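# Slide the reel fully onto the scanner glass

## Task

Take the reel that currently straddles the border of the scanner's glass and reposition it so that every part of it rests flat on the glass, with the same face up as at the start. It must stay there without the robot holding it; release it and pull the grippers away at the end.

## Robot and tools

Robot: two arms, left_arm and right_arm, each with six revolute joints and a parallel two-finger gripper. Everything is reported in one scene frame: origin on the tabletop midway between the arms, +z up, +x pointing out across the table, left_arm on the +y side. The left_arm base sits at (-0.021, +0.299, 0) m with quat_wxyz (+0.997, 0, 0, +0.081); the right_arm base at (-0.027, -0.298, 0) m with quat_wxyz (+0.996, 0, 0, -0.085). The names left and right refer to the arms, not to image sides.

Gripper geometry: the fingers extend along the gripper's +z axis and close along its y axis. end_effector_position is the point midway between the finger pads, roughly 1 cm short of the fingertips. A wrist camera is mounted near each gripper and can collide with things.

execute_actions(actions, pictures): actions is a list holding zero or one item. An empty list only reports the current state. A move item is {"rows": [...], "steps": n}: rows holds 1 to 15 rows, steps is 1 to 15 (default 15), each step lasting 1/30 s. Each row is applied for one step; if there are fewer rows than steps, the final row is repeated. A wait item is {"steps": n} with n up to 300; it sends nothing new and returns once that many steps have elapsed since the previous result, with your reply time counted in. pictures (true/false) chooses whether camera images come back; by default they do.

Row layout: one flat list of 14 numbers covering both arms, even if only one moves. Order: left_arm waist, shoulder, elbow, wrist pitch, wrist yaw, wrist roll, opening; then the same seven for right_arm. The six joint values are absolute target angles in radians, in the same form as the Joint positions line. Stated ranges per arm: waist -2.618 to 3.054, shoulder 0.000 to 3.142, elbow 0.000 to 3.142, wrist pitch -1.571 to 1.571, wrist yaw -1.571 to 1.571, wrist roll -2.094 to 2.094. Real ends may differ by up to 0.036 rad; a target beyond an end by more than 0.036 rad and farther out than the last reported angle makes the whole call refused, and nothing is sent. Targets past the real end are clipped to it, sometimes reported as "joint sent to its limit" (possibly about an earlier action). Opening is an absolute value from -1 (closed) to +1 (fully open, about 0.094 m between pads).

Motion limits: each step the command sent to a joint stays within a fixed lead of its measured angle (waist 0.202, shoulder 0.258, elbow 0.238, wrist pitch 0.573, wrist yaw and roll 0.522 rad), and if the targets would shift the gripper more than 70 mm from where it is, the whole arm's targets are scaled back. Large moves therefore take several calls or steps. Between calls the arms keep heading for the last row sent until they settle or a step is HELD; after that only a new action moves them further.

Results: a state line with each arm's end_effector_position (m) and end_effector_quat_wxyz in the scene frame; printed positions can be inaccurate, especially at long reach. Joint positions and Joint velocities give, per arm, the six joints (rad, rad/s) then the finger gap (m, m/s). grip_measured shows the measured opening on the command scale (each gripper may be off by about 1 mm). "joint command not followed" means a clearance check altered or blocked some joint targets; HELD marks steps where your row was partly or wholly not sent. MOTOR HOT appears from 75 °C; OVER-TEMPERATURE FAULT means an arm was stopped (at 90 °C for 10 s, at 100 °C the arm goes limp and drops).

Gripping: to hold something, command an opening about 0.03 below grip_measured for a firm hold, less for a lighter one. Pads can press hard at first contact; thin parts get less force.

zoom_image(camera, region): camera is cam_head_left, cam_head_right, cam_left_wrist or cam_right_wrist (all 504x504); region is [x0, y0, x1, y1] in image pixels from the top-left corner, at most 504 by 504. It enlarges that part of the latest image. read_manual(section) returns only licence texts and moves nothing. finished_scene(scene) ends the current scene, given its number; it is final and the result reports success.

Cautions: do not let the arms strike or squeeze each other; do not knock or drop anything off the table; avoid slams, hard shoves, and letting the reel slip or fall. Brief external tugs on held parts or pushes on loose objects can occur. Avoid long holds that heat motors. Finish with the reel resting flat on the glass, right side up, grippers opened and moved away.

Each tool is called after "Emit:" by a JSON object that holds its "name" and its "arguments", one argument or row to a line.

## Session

Emit:
{"name": "execute_actions", "arguments": {
  "actions": []
}}

Scene clock: 0.00 s of 4800.00 s.
left_arm: end_effector_position=(+0.5815, +0.3351, +0.1546) grip_measured=+1.000 end_effector_quat_wxyz=(+0.685, -0.455, +0.476, +0.313) | right_arm: end_effector_position=(+0.2120, -0.5786, +0.2659) grip_measured=+1.000 end_effector_quat_wxyz=(+0.330, +0.251, +0.806, -0.422)
Joint positions: left_arm=[-0.397  2.859  2.168  1.444 -1.374  0.41   0.094] | right_arm=[-0.453  1.144  0.974 -0.344  0.523 -0.33   0.094]
Joint velocities: left_arm=[-0.002 -0.007 -0.022 -0.007  0.022 -0.022  0.   ] | right_arm=[-0.022 -0.012 -0.012 -0.051 -0.051  0.095  0.   ]
Motor temperatures (°C, as the motors report them): left_arm=[20 28 24 23 21 21] | right_arm=[23 22 24 21 20 20]

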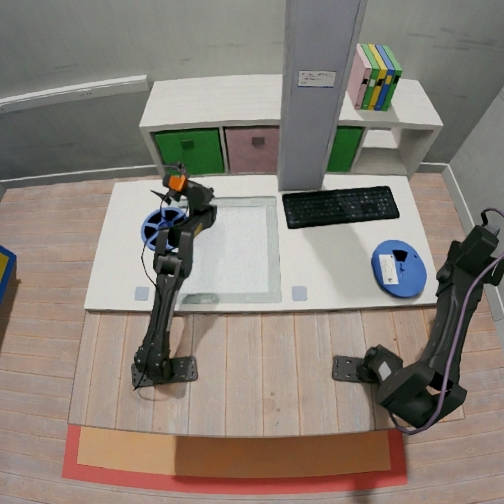

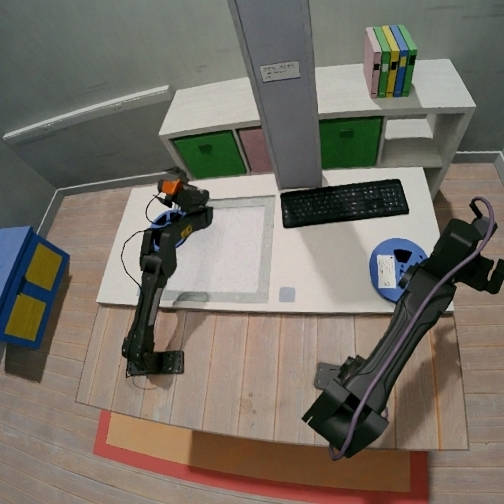

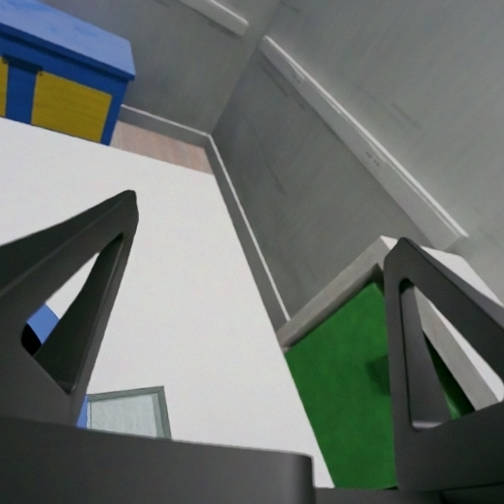

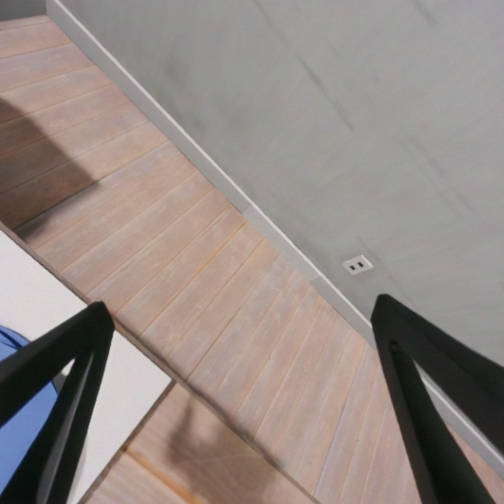

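Emit:
{"name": "execute_actions", "arguments": {
  "actions": [
    {"rows":[[-0.395,2.82,2.18,1.43,-1.374,0.4,1,-0.453,1.144,0.974,-0.344,0.523,-0.33,1],[-0.39,2.79,2.18,1.4,-1.374,0.37,1,-0.453,1.144,0.974,-0.344,0.523,-0.33,1],[-0.38,2.75,2.18,1.35,-1.374,0.33,1,-0.453,1.144,0.974,-0.344,0.523,-0.33,1],[-0.365,2.71,2.18,1.29,-1.374,0.28,1,-0.453,1.144,0.974,-0.344,0.523,-0.33,1],[-0.35,2.67,2.18,1.22,-1.374,0.23,1,-0.453,1.144,0.974,-0.344,0.523,-0.33,1],[-0.33,2.63,2.17,1.14,-1.374,0.18,1,-0.453,1.144,0.974,-0.344,0.523,-0.33,1],[-0.31,2.59,2.17,1.05,-1.374,0.12,1,-0.453,1.144,0.974,-0.344,0.523,-0.33,1],[-0.29,2.55,2.17,0.96,-1.374,0.06,1,-0.453,1.144,0.974,-0.344,0.523,-0.33,1],[-0.27,2.51,2.16,0.87,-1.374,0.0,1,-0.453,1.144,0.974,-0.344,0.523,-0.33,1],[-0.25,2.47,2.16,0.77,-1.37,-0.06,1,-0.453,1.144,0.974,-0.344,0.523,-0.33,1],[-0.23,2.43,2.15,0.67,-1.36,-0.12,1,-0.453,1.144,0.974,-0.344,0.523,-0.33,1],[-0.21,2.39,2.15,0.57,-1.35,-0.18,1,-0.453,1.144,0.974,-0.344,0.523,-0.33,1],[-0.19,2.35,2.14,0.47,-1.34,-0.24,1,-0.453,1.144,0.974,-0.344,0.523,-0.33,1],[-0.17,2.31,2.14,0.37,-1.32,-0.3,1,-0.453,1.144,0.974,-0.344,0.523,-0.33,1],[-0.15,2.28,2.13,0.27,-1.3,-0.36,1,-0.453,1.144,0.974,-0.344,0.523,-0.33,1]],"steps":15}
  ],
  "pictures": false
}}

Emit:
{"name": "execute_actions", "arguments": {
  "actions": [
    {"rows":[[-0.13,2.25,2.13,0.17,-1.27,-0.42,1,-0.453,1.144,0.974,-0.344,0.523,-0.33,1],[-0.11,2.22,2.12,0.07,-1.24,-0.48,1,-0.453,1.144,0.974,-0.344,0.523,-0.33,1],[-0.09,2.2,2.12,-0.03,-1.2,-0.54,1,-0.453,1.144,0.974,-0.344,0.523,-0.33,1],[-0.07,2.18,2.11,-0.13,-1.16,-0.6,1,-0.453,1.144,0.974,-0.344,0.523,-0.33,1],[-0.05,2.17,2.11,-0.23,-1.12,-0.66,1,-0.453,1.144,0.974,-0.344,0.523,-0.33,1],[-0.03,2.16,2.1,-0.33,-1.07,-0.72,1,-0.453,1.144,0.974,-0.344,0.523,-0.33,1],[-0.01,2.15,2.1,-0.43,-1.02,-0.78,1,-0.453,1.144,0.974,-0.344,0.523,-0.33,1],[0.01,2.15,2.1,-0.53,-0.97,-0.84,1,-0.453,1.144,0.974,-0.344,0.523,-0.33,1],[0.03,2.15,2.1,-0.63,-0.91,-0.9,1,-0.453,1.144,0.974,-0.344,0.523,-0.33,1],[0.05,2.15,2.1,-0.72,-0.85,-0.96,1,-0.453,1.144,0.974,-0.344,0.523,-0.33,1],[0.07,2.15,2.1,-0.81,-0.79,-1.02,1,-0.453,1.144,0.974,-0.344,0.523,-0.33,1],[0.09,2.15,2.1,-0.89,-0.72,-1.07,1,-0.453,1.144,0.974,-0.344,0.523,-0.33,1],[0.105,2.15,2.1,-0.96,-0.65,-1.12,1,-0.453,1.144,0.974,-0.344,0.523,-0.33,1],[0.12,2.15,2.1,-1.03,-0.58,-1.17,1,-0.453,1.144,0.974,-0.344,0.523,-0.33,1],[0.135,2.15,2.1,-1.09,-0.51,-1.21,1,-0.453,1.144,0.974,-0.344,0.523,-0.33,1]],"steps":15}
  ],
  "pictures": false
}}

Emit:
{"name": "execute_actions", "arguments": {
  "actions": [
    {"rows":[[0.15,2.16,2.095,-1.14,-0.44,-1.25,1,-0.453,1.144,0.974,-0.344,0.523,-0.33,1],[0.16,2.17,2.09,-1.18,-0.37,-1.28,1,-0.453,1.144,0.974,-0.344,0.523,-0.33,1],[0.17,2.18,2.085,-1.21,-0.31,-1.31,1,-0.453,1.144,0.974,-0.344,0.523,-0.33,1],[0.178,2.19,2.08,-1.235,-0.25,-1.33,1,-0.453,1.144,0.974,-0.344,0.523,-0.33,1],[0.184,2.2,2.07,-1.25,-0.19,-1.345,1,-0.453,1.144,0.974,-0.344,0.523,-0.33,1],[0.188,2.21,2.06,-1.26,-0.14,-1.355,1,-0.453,1.144,0.974,-0.344,0.523,-0.33,1],[0.19,2.22,2.05,-1.265,-0.1,-1.36,1,-0.453,1.144,0.974,-0.344,0.523,-0.33,1],[0.19,2.23,2.04,-1.265,-0.06,-1.36,1,-0.453,1.144,0.974,-0.344,0.523,-0.33,1],[0.19,2.24,2.03,-1.265,-0.03,-1.36,1,-0.453,1.144,0.974,-0.344,0.523,-0.33,1],[0.19,2.248,2.02,-1.265,-0.01,-1.36,1,-0.453,1.144,0.974,-0.344,0.523,-0.33,1],[0.19,2.255,2.01,-1.26,0,-1.36,1,-0.453,1.144,0.974,-0.344,0.523,-0.33,1],[0.19,2.261,2.0,-1.26,0,-1.36,1,-0.453,1.144,0.974,-0.344,0.523,-0.33,1],[0.19,2.265,1.992,-1.255,0,-1.36,1,-0.453,1.144,0.974,-0.344,0.523,-0.33,1],[0.19,2.268,1.985,-1.25,0,-1.36,1,-0.453,1.144,0.974,-0.344,0.523,-0.33,1],[0.19,2.27,1.98,-1.25,0,-1.36,1,-0.453,1.144,0.974,-0.344,0.523,-0.33,1]],"steps":15}
  ],
  "pictures": false
}}

Emit:
{"name": "execute_actions", "arguments": {
  "actions": [
    {"steps":15}
  ]
}}

Scene clock: 50.80 s of 4800.00 s.
left_arm: end_effector_position=(+0.5599, +0.4285, +0.3234) grip_measured=+1.000 end_effector_quat_wxyz=(+0.685, -0.534, +0.407, +0.284) | right_arm: end_effector_position=(+0.2120, -0.5786, +0.2659) grip_measured=+1.000 end_effector_quat_wxyz=(+0.330, +0.251, +0.806, -0.422)
Joint positions: left_arm=[-0.241  2.453  2.154  0.809 -1.367 -0.027  0.094] | right_arm=[-0.453  1.144  0.974 -0.344  0.523 -0.33   0.094]
Joint velocities: left_arm=[ 0.696 -1.341 -0.173 -2.527  0.227 -1.546  0.   ] | right_arm=[-0.002 -0.017 -0.012  0.022 -0.022 -0.066  0.   ]
Motor temperatures (°C, as the motors report them): left_arm=[20 47 26 24 21 21] | right_arm=[23 23 27 25 20 20]
Steps of this call (steps 1 to 90: nothing new was sent; then 47.30 s passed at rest; steps 91 to 105: all 15 steps of this action). Readings (joint positions):
91: left_arm=[-0.397 2.859 2.168 1.444 -1.375 0.409] | right_arm=[-0.453 1.144 0.974 -0.344 0.523 -0.330]
92: left_arm=[-0.397 2.855 2.168 1.438 -1.378 0.402] | right_arm=[-0.453 1.144 0.974 -0.344 0.523 -0.330]
94: left_arm=[-0.394 2.835 2.167 1.397 -1.385 0.370] | right_arm=[-0.453 1.144 0.974 -0.344 0.523 -0.330]
98: left_arm=[-0.370 2.735 2.167 1.255 -1.388 0.271] | right_arm=[-0.453 1.144 0.974 -0.344 0.523 -0.330]
105: the state above

Scene clock: 51.30 s of 4800.00 s.
left_arm: end_effector_position=(+0.4985, +0.5721, +0.3174) grip_measured=+1.000 end_effector_quat_wxyz=(+0.564, -0.603, +0.531, +0.187) | right_arm: end_effector_position=(+0.2120, -0.5786, +0.2659) grip_measured=+1.000 end_effector_quat_wxyz=(+0.330, +0.251, +0.806, -0.422)
Joint positions: left_arm=[ 0.088  2.128  2.123 -0.463 -0.865 -0.895  0.094] | right_arm=[-0.453  1.144  0.974 -0.344  0.523 -0.33   0.094]
Joint velocities: left_arm=[ 0.276  0.129 -0.095 -2.117  1.516 -1.355  0.   ] | right_arm=[-0.002 -0.012 -0.012  0.007 -0.051 -0.051  0.   ]
Motor temperatures (°C, as the motors report them): left_arm=[20 47 26 24 21 21] | right_arm=[23 23 27 25 20 20]
Steps of this call (steps 1 to 15: all 15 steps of this action). Readings (joint positions):
1: left_arm=[-0.214 2.405 2.149 0.718 -1.353 -0.089] | right_arm=[-0.453 1.144 0.974 -0.344 0.523 -0.330]
2: left_arm=[-0.185 2.353 2.142 0.613 -1.333 -0.162] | right_arm=[-0.453 1.144 0.974 -0.344 0.523 -0.330]
4: left_arm=[-0.121 2.257 2.136 0.399 -1.281 -0.306] | right_arm=[-0.453 1.144 0.974 -0.344 0.523 -0.330]
8: left_arm=[-0.005 2.131 2.136 0.019 -1.154 -0.565] | right_arm=[-0.453 1.144 0.974 -0.344 0.523 -0.330]
15: the state above

Scene clock: 51.80 s of 4800.00 s.
left_arm: end_effector_position=(+0.4139, +0.4763, +0.0641) grip_measured=+1.000 end_effector_quat_wxyz=(-0.070, +0.740, -0.669, -0.014) | right_arm: end_effector_position=(+0.2120, -0.5786, +0.2659) grip_measured=+1.000 end_effector_quat_wxyz=(+0.330, +0.251, +0.806, -0.422)
Joint positions: left_arm=[ 0.19   2.271  1.991 -1.18  -0.09  -1.316  0.094] | right_arm=[-0.453  1.144  0.974 -0.344  0.523 -0.33   0.094]
Joint velocities: left_arm=[ 0.007  0.305 -0.32  -0.549  0.755 -0.286  0.   ] | right_arm=[ 0.007 -0.007  0.002 -0.007  0.022  0.081  0.   ]
Motor temperatures (°C, as the motors report them): left_arm=[20 47 26 24 21 21] | right_arm=[23 23 27 25 20 20]
Steps of this call (steps 1 to 15: all 15 steps of this action). Readings (joint positions):
1: left_arm=[0.099 2.133 2.120 -0.531 -0.810 -0.940] | right_arm=[-0.453 1.144 0.974 -0.344 0.523 -0.330]
2: left_arm=[0.110 2.138 2.116 -0.596 -0.756 -0.981] | right_arm=[-0.453 1.144 0.974 -0.344 0.523 -0.330]
4: left_arm=[0.132 2.151 2.110 -0.723 -0.648 -1.055] | right_arm=[-0.453 1.144 0.974 -0.344 0.523 -0.330]
8: left_arm=[0.171 2.184 2.082 -0.939 -0.420 -1.181] | right_arm=[-0.453 1.144 0.974 -0.344 0.523 -0.330]
15: the state above

Scene clock: 52.30 s of 4800.00 s.
left_arm: end_effector_position=(+0.4009, +0.4540, +0.0486) grip_measured=+1.000 end_effector_quat_wxyz=(-0.006, +0.752, -0.659, +0.005) | right_arm: end_effector_position=(+0.2120, -0.5786, +0.2659) grip_measured=+1.000 end_effector_quat_wxyz=(+0.330, +0.251, +0.806, -0.422)
Joint positions: left_arm=[ 0.19   2.292  1.973 -1.236  0.003 -1.352  0.094] | right_arm=[-0.453  1.144  0.974 -0.344  0.523 -0.33   0.094]
Joint velocities: left_arm=[ 0.002 -0.012 -0.007 -0.037 -0.022 -0.022  0.   ] | right_arm=[ 0.007  0.002 -0.007 -0.007 -0.051 -0.037  0.   ]
Motor temperatures (°C, as the motors report them): left_arm=[20 47 26 24 21 21] | right_arm=[23 23 27 25 20 20]
Steps of this call (steps 1 to 15: the robot went on to your last target). Readings (joint positions):
1: left_arm=[0.190 2.281 1.982 -1.196 -0.069 -1.324] | right_arm=[-0.453 1.144 0.974 -0.344 0.523 -0.330]
2: left_arm=[0.190 2.289 1.977 -1.208 -0.054 -1.330] | right_arm=[-0.453 1.144 0.974 -0.344 0.523 -0.330]
4: left_arm=[0.190 2.293 1.973 -1.225 -0.030 -1.339] | right_arm=[-0.453 1.144 0.974 -0.344 0.523 -0.330]
8: left_arm=[0.190 2.292 1.973 -1.233 -0.009 -1.347] | right_arm=[-0.453 1.144 0.974 -0.344 0.523 -0.330]
15: the state above

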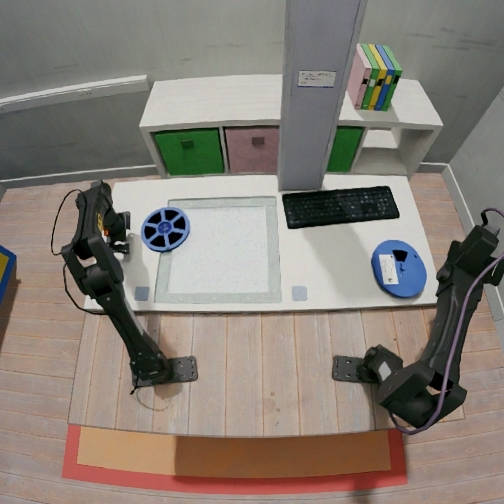

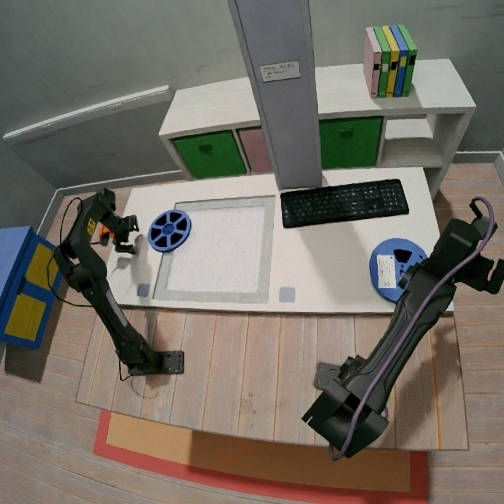

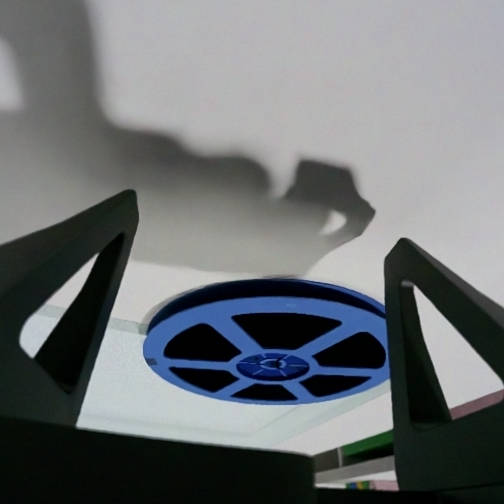

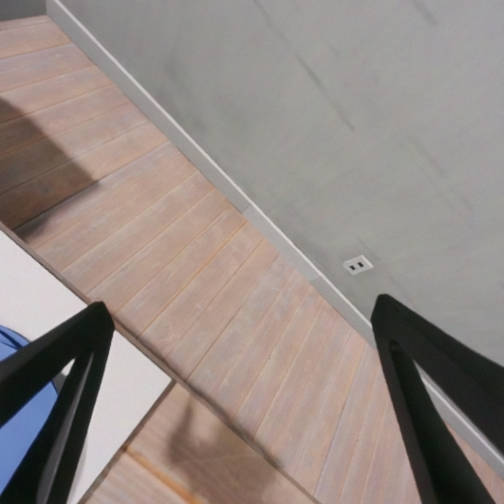

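Emit:
{"name": "execute_actions", "arguments": {
  "actions": [
    {"rows":[[0.188,2.27,1.972,-1.242,0,-1.36,1,-0.453,1.144,0.974,-0.344,0.523,-0.33,1],[0.185,2.27,1.964,-1.234,0,-1.36,1,-0.453,1.144,0.974,-0.344,0.523,-0.33,1],[0.181,2.27,1.956,-1.226,0,-1.36,1,-0.453,1.144,0.974,-0.344,0.523,-0.33,1],[0.176,2.27,1.948,-1.218,0,-1.36,1,-0.453,1.144,0.974,-0.344,0.523,-0.33,1],[0.17,2.27,1.94,-1.21,0,-1.36,1,-0.453,1.144,0.974,-0.344,0.523,-0.33,1],[0.164,2.27,1.934,-1.204,0,-1.36,1,-0.453,1.144,0.974,-0.344,0.523,-0.33,1],[0.158,2.27,1.929,-1.2,0,-1.36,1,-0.453,1.144,0.974,-0.344,0.523,-0.33,1],[0.152,2.27,1.926,-1.196,0,-1.36,1,-0.453,1.144,0.974,-0.344,0.523,-0.33,1],[0.146,2.27,1.926,-1.196,0,-1.36,1,-0.453,1.144,0.974,-0.344,0.523,-0.33,1],[0.14,2.27,1.926,-1.196,0,-1.36,1,-0.453,1.144,0.974,-0.344,0.523,-0.33,1],[0.134,2.27,1.926,-1.196,0,-1.36,1,-0.453,1.144,0.974,-0.344,0.523,-0.33,1],[0.128,2.27,1.926,-1.196,0,-1.36,1,-0.453,1.144,0.974,-0.344,0.523,-0.33,1],[0.122,2.27,1.926,-1.196,0,-1.36,1,-0.453,1.144,0.974,-0.344,0.523,-0.33,1],[0.116,2.27,1.926,-1.196,0,-1.36,1,-0.453,1.144,0.974,-0.344,0.523,-0.33,1],[0.11,2.27,1.926,-1.196,0,-1.36,1,-0.453,1.144,0.974,-0.344,0.523,-0.33,1]],"steps":15}
  ],
  "pictures": false
}}

Emit:
{"name": "execute_actions", "arguments": {
  "actions": [
    {"rows":[[0.104,2.27,1.926,-1.196,0,-1.36,1,-0.453,1.144,0.974,-0.344,0.523,-0.33,1],[0.097,2.27,1.926,-1.196,0,-1.36,1,-0.453,1.144,0.974,-0.344,0.523,-0.33,1],[0.09,2.27,1.926,-1.196,0,-1.36,1,-0.453,1.144,0.974,-0.344,0.523,-0.33,1],[0.083,2.27,1.926,-1.196,0,-1.36,1,-0.453,1.144,0.974,-0.344,0.523,-0.33,1],[0.075,2.27,1.926,-1.196,0,-1.36,1,-0.453,1.144,0.974,-0.344,0.523,-0.33,1],[0.066,2.27,1.926,-1.196,0,-1.36,1,-0.453,1.144,0.974,-0.344,0.523,-0.33,1],[0.056,2.27,1.926,-1.196,0,-1.36,1,-0.453,1.144,0.974,-0.344,0.523,-0.33,1],[0.045,2.27,1.926,-1.196,0,-1.36,1,-0.453,1.144,0.974,-0.344,0.523,-0.33,1],[0.033,2.27,1.926,-1.196,0,-1.36,1,-0.453,1.144,0.974,-0.344,0.523,-0.33,1],[0.021,2.27,1.926,-1.196,0,-1.36,1,-0.453,1.144,0.974,-0.344,0.523,-0.33,1],[0.009,2.27,1.926,-1.196,0,-1.36,1,-0.453,1.144,0.974,-0.344,0.523,-0.33,1],[-0.003,2.27,1.926,-1.196,0,-1.36,1,-0.453,1.144,0.974,-0.344,0.523,-0.33,1],[-0.015,2.27,1.926,-1.196,0,-1.36,1,-0.453,1.144,0.974,-0.344,0.523,-0.33,1],[-0.025,2.27,1.926,-1.196,0,-1.36,1,-0.453,1.144,0.974,-0.344,0.523,-0.33,1],[-0.033,2.27,1.926,-1.196,0,-1.36,1,-0.453,1.144,0.974,-0.344,0.523,-0.33,1]],"steps":15}
  ]
}}

Scene clock: 81.87 s of 4800.00 s.
left_arm: end_effector_position=(+0.4071, +0.4255, +0.0386) grip_measured=+1.000 end_effector_quat_wxyz=(+0.002, -0.732, +0.682, -0.005) | right_arm: end_effector_position=(+0.2120, -0.5786, +0.2659) grip_measured=+1.000 end_effector_quat_wxyz=(+0.330, +0.251, +0.806, -0.422)
Joint positions: left_arm=[ 0.127  2.292  1.933 -1.204  0.006 -1.354  0.094] | right_arm=[-0.453  1.144  0.974 -0.344  0.523 -0.33   0.094]
Joint velocities: left_arm=[-0.193  0.007  0.017  0.037 -0.022  0.066  0.   ] | right_arm=[ 0.007 -0.007  0.012  0.051  0.007 -0.037  0.   ]
Motor temperatures (°C, as the motors report them): left_arm=[20 46 26 23 21 21] | right_arm=[23 22 27 26 20 20]
Steps of this call (steps 1 to 15: the robot went on to your last target; steps 16 to 90: nothing new was sent; then 26.07 s passed at rest; steps 91 to 105: all 15 steps of this action). Readings (joint positions):
91: left_arm=[0.190 2.292 1.973 -1.237 0.005 -1.353] | right_arm=[-0.453 1.144 0.974 -0.344 0.523 -0.330]
92: left_arm=[0.190 2.292 1.973 -1.237 0.006 -1.353] | right_arm=[-0.453 1.144 0.974 -0.344 0.523 -0.330]
94: left_arm=[0.190 2.292 1.971 -1.233 0.006 -1.353] | right_arm=[-0.453 1.144 0.974 -0.344 0.523 -0.330]
98: left_arm=[0.178 2.292 1.944 -1.215 0.006 -1.354] | right_arm=[-0.453 1.144 0.974 -0.344 0.523 -0.330]
105: the state above

Scene clock: 82.37 s of 4800.00 s.
left_arm: end_effector_position=(+0.4221, +0.3688, +0.0386) grip_measured=+1.000 end_effector_quat_wxyz=(+0.005, -0.686, +0.727, -0.007) | right_arm: end_effector_position=(+0.2120, -0.5786, +0.2659) grip_measured=+1.000 end_effector_quat_wxyz=(+0.330, +0.251, +0.806, -0.422)
Joint positions: left_arm=[-0.005  2.292  1.933 -1.196  0.005 -1.356  0.094] | right_arm=[-0.453  1.144  0.974 -0.344  0.523 -0.33   0.094]
Joint velocities: left_arm=[-0.374 -0.002 -0.007  0.051 -0.022  0.022  0.   ] | right_arm=[-0.007 -0.002  0.007  0.037 -0.007  0.037  0.   ]
Motor temperatures (°C, as the motors report them): left_arm=[20 46 26 23 21 21] | right_arm=[23 22 27 26 20 20]
Steps of this call (steps 1 to 15: all 15 steps of this action). Readings (joint positions):
1: left_arm=[0.120 2.292 1.933 -1.203 0.006 -1.354] | right_arm=[-0.453 1.144 0.974 -0.344 0.523 -0.330]
2: left_arm=[0.114 2.292 1.933 -1.202 0.006 -1.354] | right_arm=[-0.453 1.144 0.974 -0.344 0.523 -0.330]
4: left_arm=[0.103 2.292 1.933 -1.200 0.006 -1.355] | right_arm=[-0.453 1.144 0.974 -0.344 0.523 -0.330]
8: left_arm=[0.077 2.292 1.933 -1.198 0.006 -1.355] | right_arm=[-0.453 1.144 0.974 -0.344 0.523 -0.330]
15: the state above

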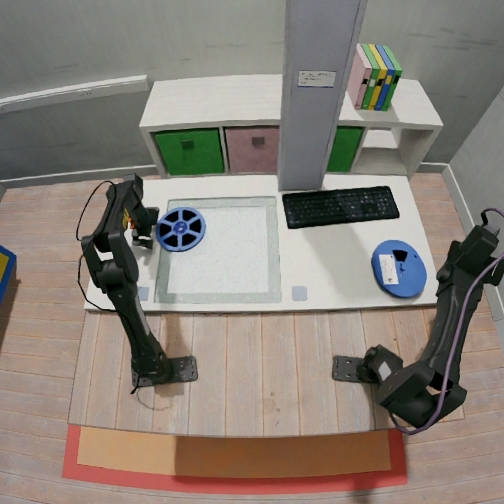

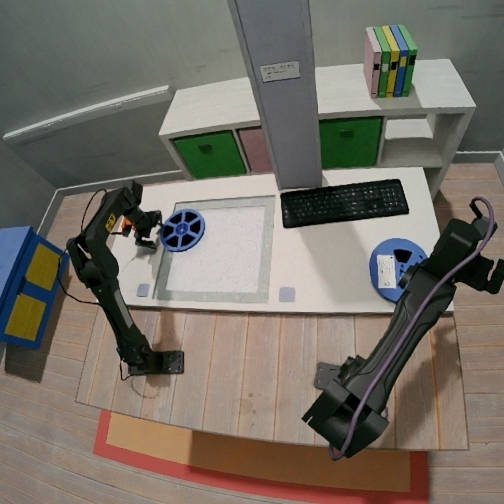

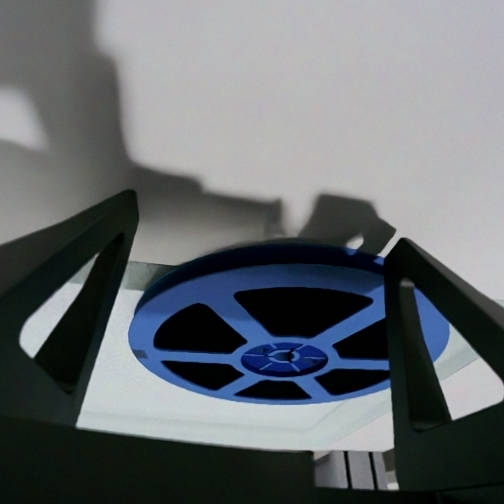

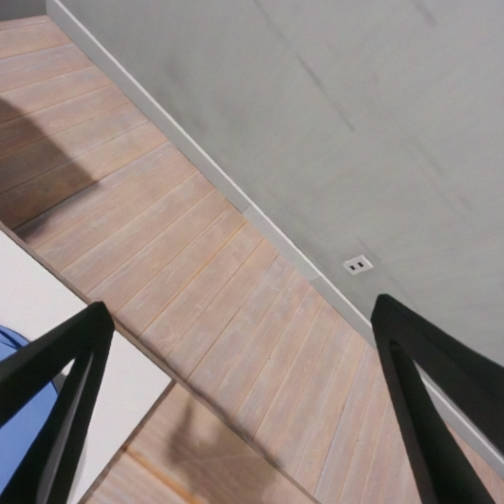

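Pushing fine; continue.

Emit:
{"name": "execute_actions", "arguments": {
  "actions": [
    {"rows":[[-0.038,2.27,1.926,-1.196,0,-1.36,1,-0.453,1.144,0.974,-0.344,0.523,-0.33,1],[-0.045,2.27,1.926,-1.196,0,-1.36,1,-0.453,1.144,0.974,-0.344,0.523,-0.33,1],[-0.053,2.27,1.926,-1.196,0,-1.36,1,-0.453,1.144,0.974,-0.344,0.523,-0.33,1],[-0.063,2.27,1.926,-1.196,0,-1.36,1,-0.453,1.144,0.974,-0.344,0.523,-0.33,1],[-0.074,2.27,1.926,-1.196,0,-1.36,1,-0.453,1.144,0.974,-0.344,0.523,-0.33,1],[-0.086,2.27,1.926,-1.196,0,-1.36,1,-0.453,1.144,0.974,-0.344,0.523,-0.33,1],[-0.099,2.27,1.926,-1.196,0,-1.36,1,-0.453,1.144,0.974,-0.344,0.523,-0.33,1],[-0.112,2.27,1.926,-1.196,0,-1.36,1,-0.453,1.144,0.974,-0.344,0.523,-0.33,1],[-0.125,2.27,1.926,-1.196,0,-1.36,1,-0.453,1.144,0.974,-0.344,0.523,-0.33,1],[-0.138,2.27,1.926,-1.196,0,-1.36,1,-0.453,1.144,0.974,-0.344,0.523,-0.33,1],[-0.151,2.27,1.926,-1.196,0,-1.36,1,-0.453,1.144,0.974,-0.344,0.523,-0.33,1],[-0.164,2.27,1.926,-1.196,0,-1.36,1,-0.453,1.144,0.974,-0.344,0.523,-0.33,1],[-0.177,2.27,1.926,-1.196,0,-1.36,1,-0.453,1.144,0.974,-0.344,0.523,-0.33,1],[-0.19,2.27,1.926,-1.196,0,-1.36,1,-0.453,1.144,0.974,-0.344,0.523,-0.33,1],[-0.203,2.27,1.926,-1.196,0,-1.36,1,-0.453,1.144,0.974,-0.344,0.523,-0.33,1]],"steps":15}
  ],
  "pictures": false
}}

Emit:
{"name": "execute_actions", "arguments": {
  "actions": [
    {"rows":[[-0.216,2.27,1.926,-1.196,0,-1.36,1,-0.453,1.144,0.974,-0.344,0.523,-0.33,1],[-0.229,2.27,1.926,-1.196,0,-1.36,1,-0.453,1.144,0.974,-0.344,0.523,-0.33,1],[-0.242,2.27,1.926,-1.196,0,-1.36,1,-0.453,1.144,0.974,-0.344,0.523,-0.33,1],[-0.255,2.27,1.926,-1.196,0,-1.36,1,-0.453,1.144,0.974,-0.344,0.523,-0.33,1],[-0.268,2.27,1.926,-1.196,0,-1.36,1,-0.453,1.144,0.974,-0.344,0.523,-0.33,1],[-0.281,2.27,1.926,-1.196,0,-1.36,1,-0.453,1.144,0.974,-0.344,0.523,-0.33,1],[-0.294,2.27,1.926,-1.196,0,-1.36,1,-0.453,1.144,0.974,-0.344,0.523,-0.33,1],[-0.306,2.27,1.926,-1.196,0,-1.36,1,-0.453,1.144,0.974,-0.344,0.523,-0.33,1],[-0.317,2.27,1.926,-1.196,0,-1.36,1,-0.453,1.144,0.974,-0.344,0.523,-0.33,1],[-0.327,2.27,1.926,-1.196,0,-1.36,1,-0.453,1.144,0.974,-0.344,0.523,-0.33,1],[-0.336,2.27,1.926,-1.196,0,-1.36,1,-0.453,1.144,0.974,-0.344,0.523,-0.33,1],[-0.344,2.27,1.926,-1.196,0,-1.36,1,-0.453,1.144,0.974,-0.344,0.523,-0.33,1],[-0.35,2.27,1.926,-1.196,0,-1.36,1,-0.453,1.144,0.974,-0.344,0.523,-0.33,1],[-0.354,2.27,1.926,-1.196,0,-1.36,1,-0.453,1.144,0.974,-0.344,0.523,-0.33,1],[-0.354,2.27,1.926,-1.196,0,-1.36,1,-0.453,1.144,0.974,-0.344,0.523,-0.33,1]],"steps":15}
  ],
  "pictures": false
}}

Emit:
{"name": "execute_actions", "arguments": {
  "actions": [
    {"rows":[[-0.345,2.27,1.926,-1.196,0,-1.36,1,-0.453,1.144,0.974,-0.344,0.523,-0.33,1],[-0.33,2.27,1.926,-1.196,0,-1.36,1,-0.453,1.144,0.974,-0.344,0.523,-0.33,1],[-0.31,2.26,1.926,-1.196,0,-1.36,1,-0.453,1.144,0.974,-0.344,0.523,-0.33,1],[-0.285,2.245,1.926,-1.196,0,-1.36,1,-0.453,1.144,0.974,-0.344,0.523,-0.33,1],[-0.26,2.225,1.926,-1.2,0,-1.36,1,-0.453,1.144,0.974,-0.344,0.523,-0.33,1],[-0.23,2.2,1.92,-1.2,0,-1.36,1,-0.453,1.144,0.974,-0.344,0.523,-0.33,1],[-0.2,2.17,1.91,-1.21,0,-1.36,1,-0.453,1.144,0.974,-0.344,0.523,-0.33,1],[-0.17,2.13,1.89,-1.22,0,-1.36,1,-0.453,1.144,0.974,-0.344,0.523,-0.33,1],[-0.14,2.09,1.87,-1.23,0,-1.36,1,-0.453,1.144,0.974,-0.344,0.523,-0.33,1],[-0.11,2.05,1.85,-1.24,0,-1.36,1,-0.453,1.144,0.974,-0.344,0.523,-0.33,1],[-0.08,2.01,1.83,-1.25,0,-1.36,1,-0.453,1.144,0.974,-0.344,0.523,-0.33,1],[-0.05,1.97,1.81,-1.26,0,-1.36,1,-0.453,1.144,0.974,-0.344,0.523,-0.33,1],[-0.02,1.93,1.79,-1.27,0,-1.36,1,-0.453,1.144,0.974,-0.344,0.523,-0.33,1],[0.01,1.9,1.77,-1.28,0,-1.36,1,-0.453,1.144,0.974,-0.344,0.523,-0.33,1],[0.04,1.87,1.76,-1.29,0,-1.36,1,-0.453,1.144,0.974,-0.344,0.523,-0.33,1]],"steps":15}
  ]
}}

Scene clock: 114.30 s of 4800.00 s.
left_arm: end_effector_position=(+0.4281, +0.2948, +0.0386) grip_measured=+1.000 end_effector_quat_wxyz=(+0.006, -0.624, +0.782, -0.007) | right_arm: end_effector_position=(+0.2120, -0.5786, +0.2659) grip_measured=+1.000 end_effector_quat_wxyz=(+0.330, +0.251, +0.806, -0.422)
Joint positions: left_arm=[-0.172  2.292  1.933 -1.193  0.002 -1.357  0.094] | right_arm=[-0.453  1.144  0.974 -0.344  0.523 -0.33   0.094]
Joint velocities: left_arm=[-0.437 -0.002 -0.007 -0.022 -0.051 -0.022  0.   ] | right_arm=[-0.002 -0.007  0.012  0.007 -0.037 -0.037  0.   ]
Motor temperatures (°C, as the motors report them): left_arm=[20 46 26 23 21 21] | right_arm=[23 22 27 27 20 20]
Steps of this call (steps 1 to 30: the robot went on to your last target; steps 31 to 90: nothing new was sent; then 28.43 s passed at rest; steps 91 to 105: all 15 steps of this action). Readings (joint positions):
91: left_arm=[-0.039 2.292 1.933 -1.196 0.008 -1.356] | right_arm=[-0.453 1.144 0.974 -0.344 0.523 -0.330]
92: left_arm=[-0.039 2.292 1.933 -1.196 0.008 -1.356] | right_arm=[-0.453 1.144 0.974 -0.344 0.523 -0.330]
94: left_arm=[-0.040 2.292 1.933 -1.196 0.008 -1.356] | right_arm=[-0.453 1.144 0.974 -0.344 0.523 -0.330]
98: left_arm=[-0.065 2.292 1.933 -1.195 0.003 -1.357] | right_arm=[-0.453 1.144 0.974 -0.344 0.523 -0.330]
105: the state above

Scene clock: 114.80 s of 4800.00 s.
left_arm: end_effector_position=(+0.4206, +0.2164, +0.0386) grip_measured=+1.000 end_effector_quat_wxyz=(+0.006, -0.553, +0.833, -0.007) | right_arm: end_effector_position=(+0.2120, -0.5786, +0.2659) grip_measured=+1.000 end_effector_quat_wxyz=(+0.330, +0.251, +0.806, -0.422)
Joint positions: left_arm=[-0.347  2.292  1.933 -1.193  0.003 -1.357  0.094] | right_arm=[-0.453  1.144  0.974 -0.344  0.523 -0.33   0.094]
Joint velocities: left_arm=[-0.183 -0.002 -0.017 -0.007  0.066  0.007  0.   ] | right_arm=[-0.002 -0.002 -0.007 -0.037  0.037 -0.007  0.   ]
Motor temperatures (°C, as the motors report them): left_arm=[20 46 26 23 21 21] | right_arm=[23 22 27 27 20 20]
Steps of this call (steps 1 to 15: all 15 steps of this action). Readings (joint positions):
1: left_arm=[-0.187 2.292 1.933 -1.193 0.002 -1.357] | right_arm=[-0.453 1.144 0.974 -0.344 0.523 -0.330]
2: left_arm=[-0.201 2.292 1.933 -1.193 0.002 -1.357] | right_arm=[-0.453 1.144 0.974 -0.344 0.523 -0.330]
4: left_arm=[-0.228 2.292 1.933 -1.193 0.002 -1.357] | right_arm=[-0.453 1.144 0.974 -0.344 0.523 -0.330]
8: left_arm=[-0.276 2.292 1.933 -1.193 0.002 -1.357] | right_arm=[-0.453 1.144 0.974 -0.344 0.523 -0.330]
15: the state above

Scene clock: 115.30 s of 4800.00 s.
left_arm: end_effector_position=(+0.3920, +0.3601, +0.1327) grip_measured=+1.000 end_effector_quat_wxyz=(+0.067, -0.682, +0.726, -0.055) | right_arm: end_effector_position=(+0.2120, -0.5786, +0.2659) grip_measured=+1.000 end_effector_quat_wxyz=(+0.330, +0.251, +0.806, -0.422)
Joint positions: left_arm=[-0.01   1.973  1.795 -1.221  0.015 -1.357  0.094] | right_arm=[-0.453  1.144  0.974 -0.344  0.523 -0.33   0.094]
Joint velocities: left_arm=[ 0.994 -1.302 -0.462 -0.359 -0.11  -0.066  0.   ] | right_arm=[-0.012 -0.002 -0.002 -0.022  0.007  0.022  0.   ]
Motor temperatures (°C, as the motors report them): left_arm=[20 46 26 23 21 21] | right_arm=[23 22 27 27 20 20]
Steps of this call (steps 1 to 15: all 15 steps of this action). Readings (joint positions):
1: left_arm=[-0.351 2.292 1.933 -1.193 0.004 -1.357] | right_arm=[-0.453 1.144 0.974 -0.344 0.523 -0.330]
2: left_arm=[-0.352 2.292 1.933 -1.193 0.006 -1.357] | right_arm=[-0.453 1.144 0.974 -0.344 0.523 -0.330]
4: left_arm=[-0.342 2.291 1.933 -1.193 0.011 -1.357] | right_arm=[-0.453 1.144 0.974 -0.344 0.523 -0.330]
8: left_arm=[-0.259 2.245 1.911 -1.192 0.019 -1.357] | right_arm=[-0.453 1.144 0.974 -0.344 0.523 -0.330]
15: the state above

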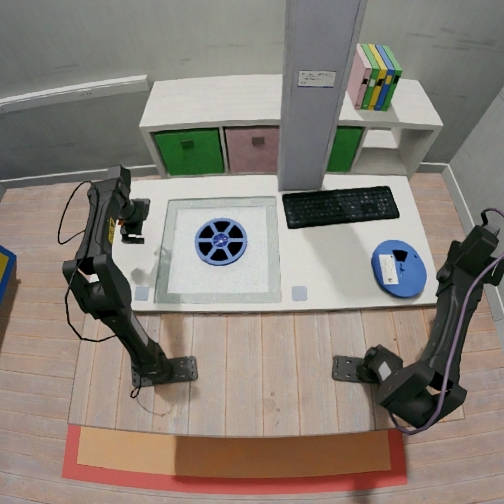

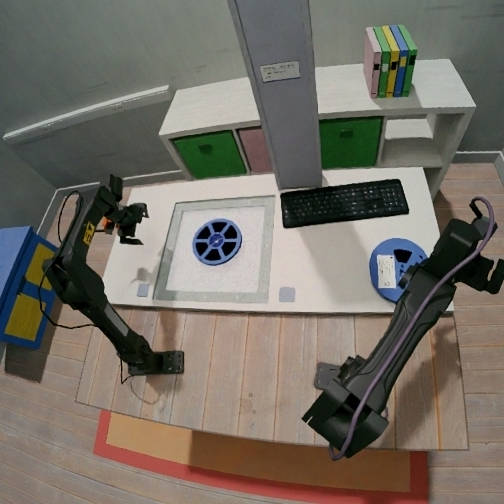

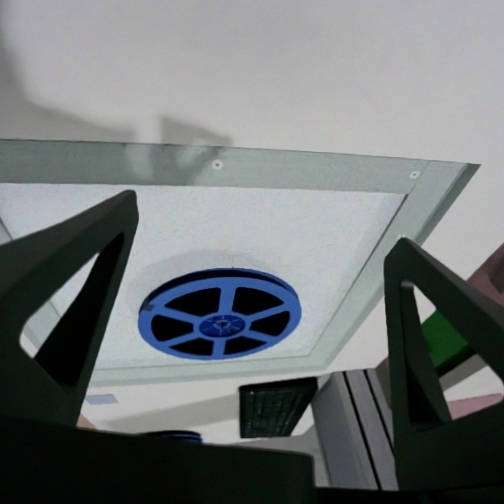

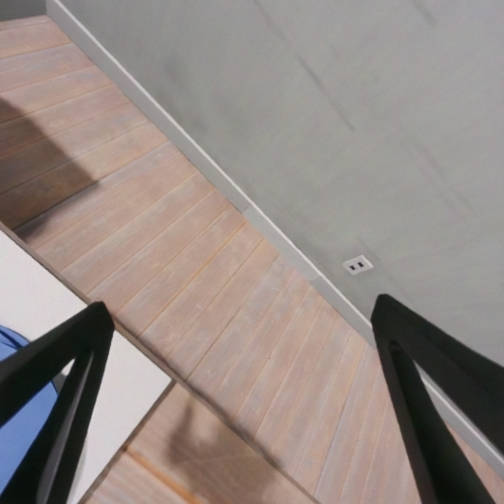

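Emit:
{"name": "finished_scene", "arguments": {
  "scene": 2
}}

The scene is finished: the task was done.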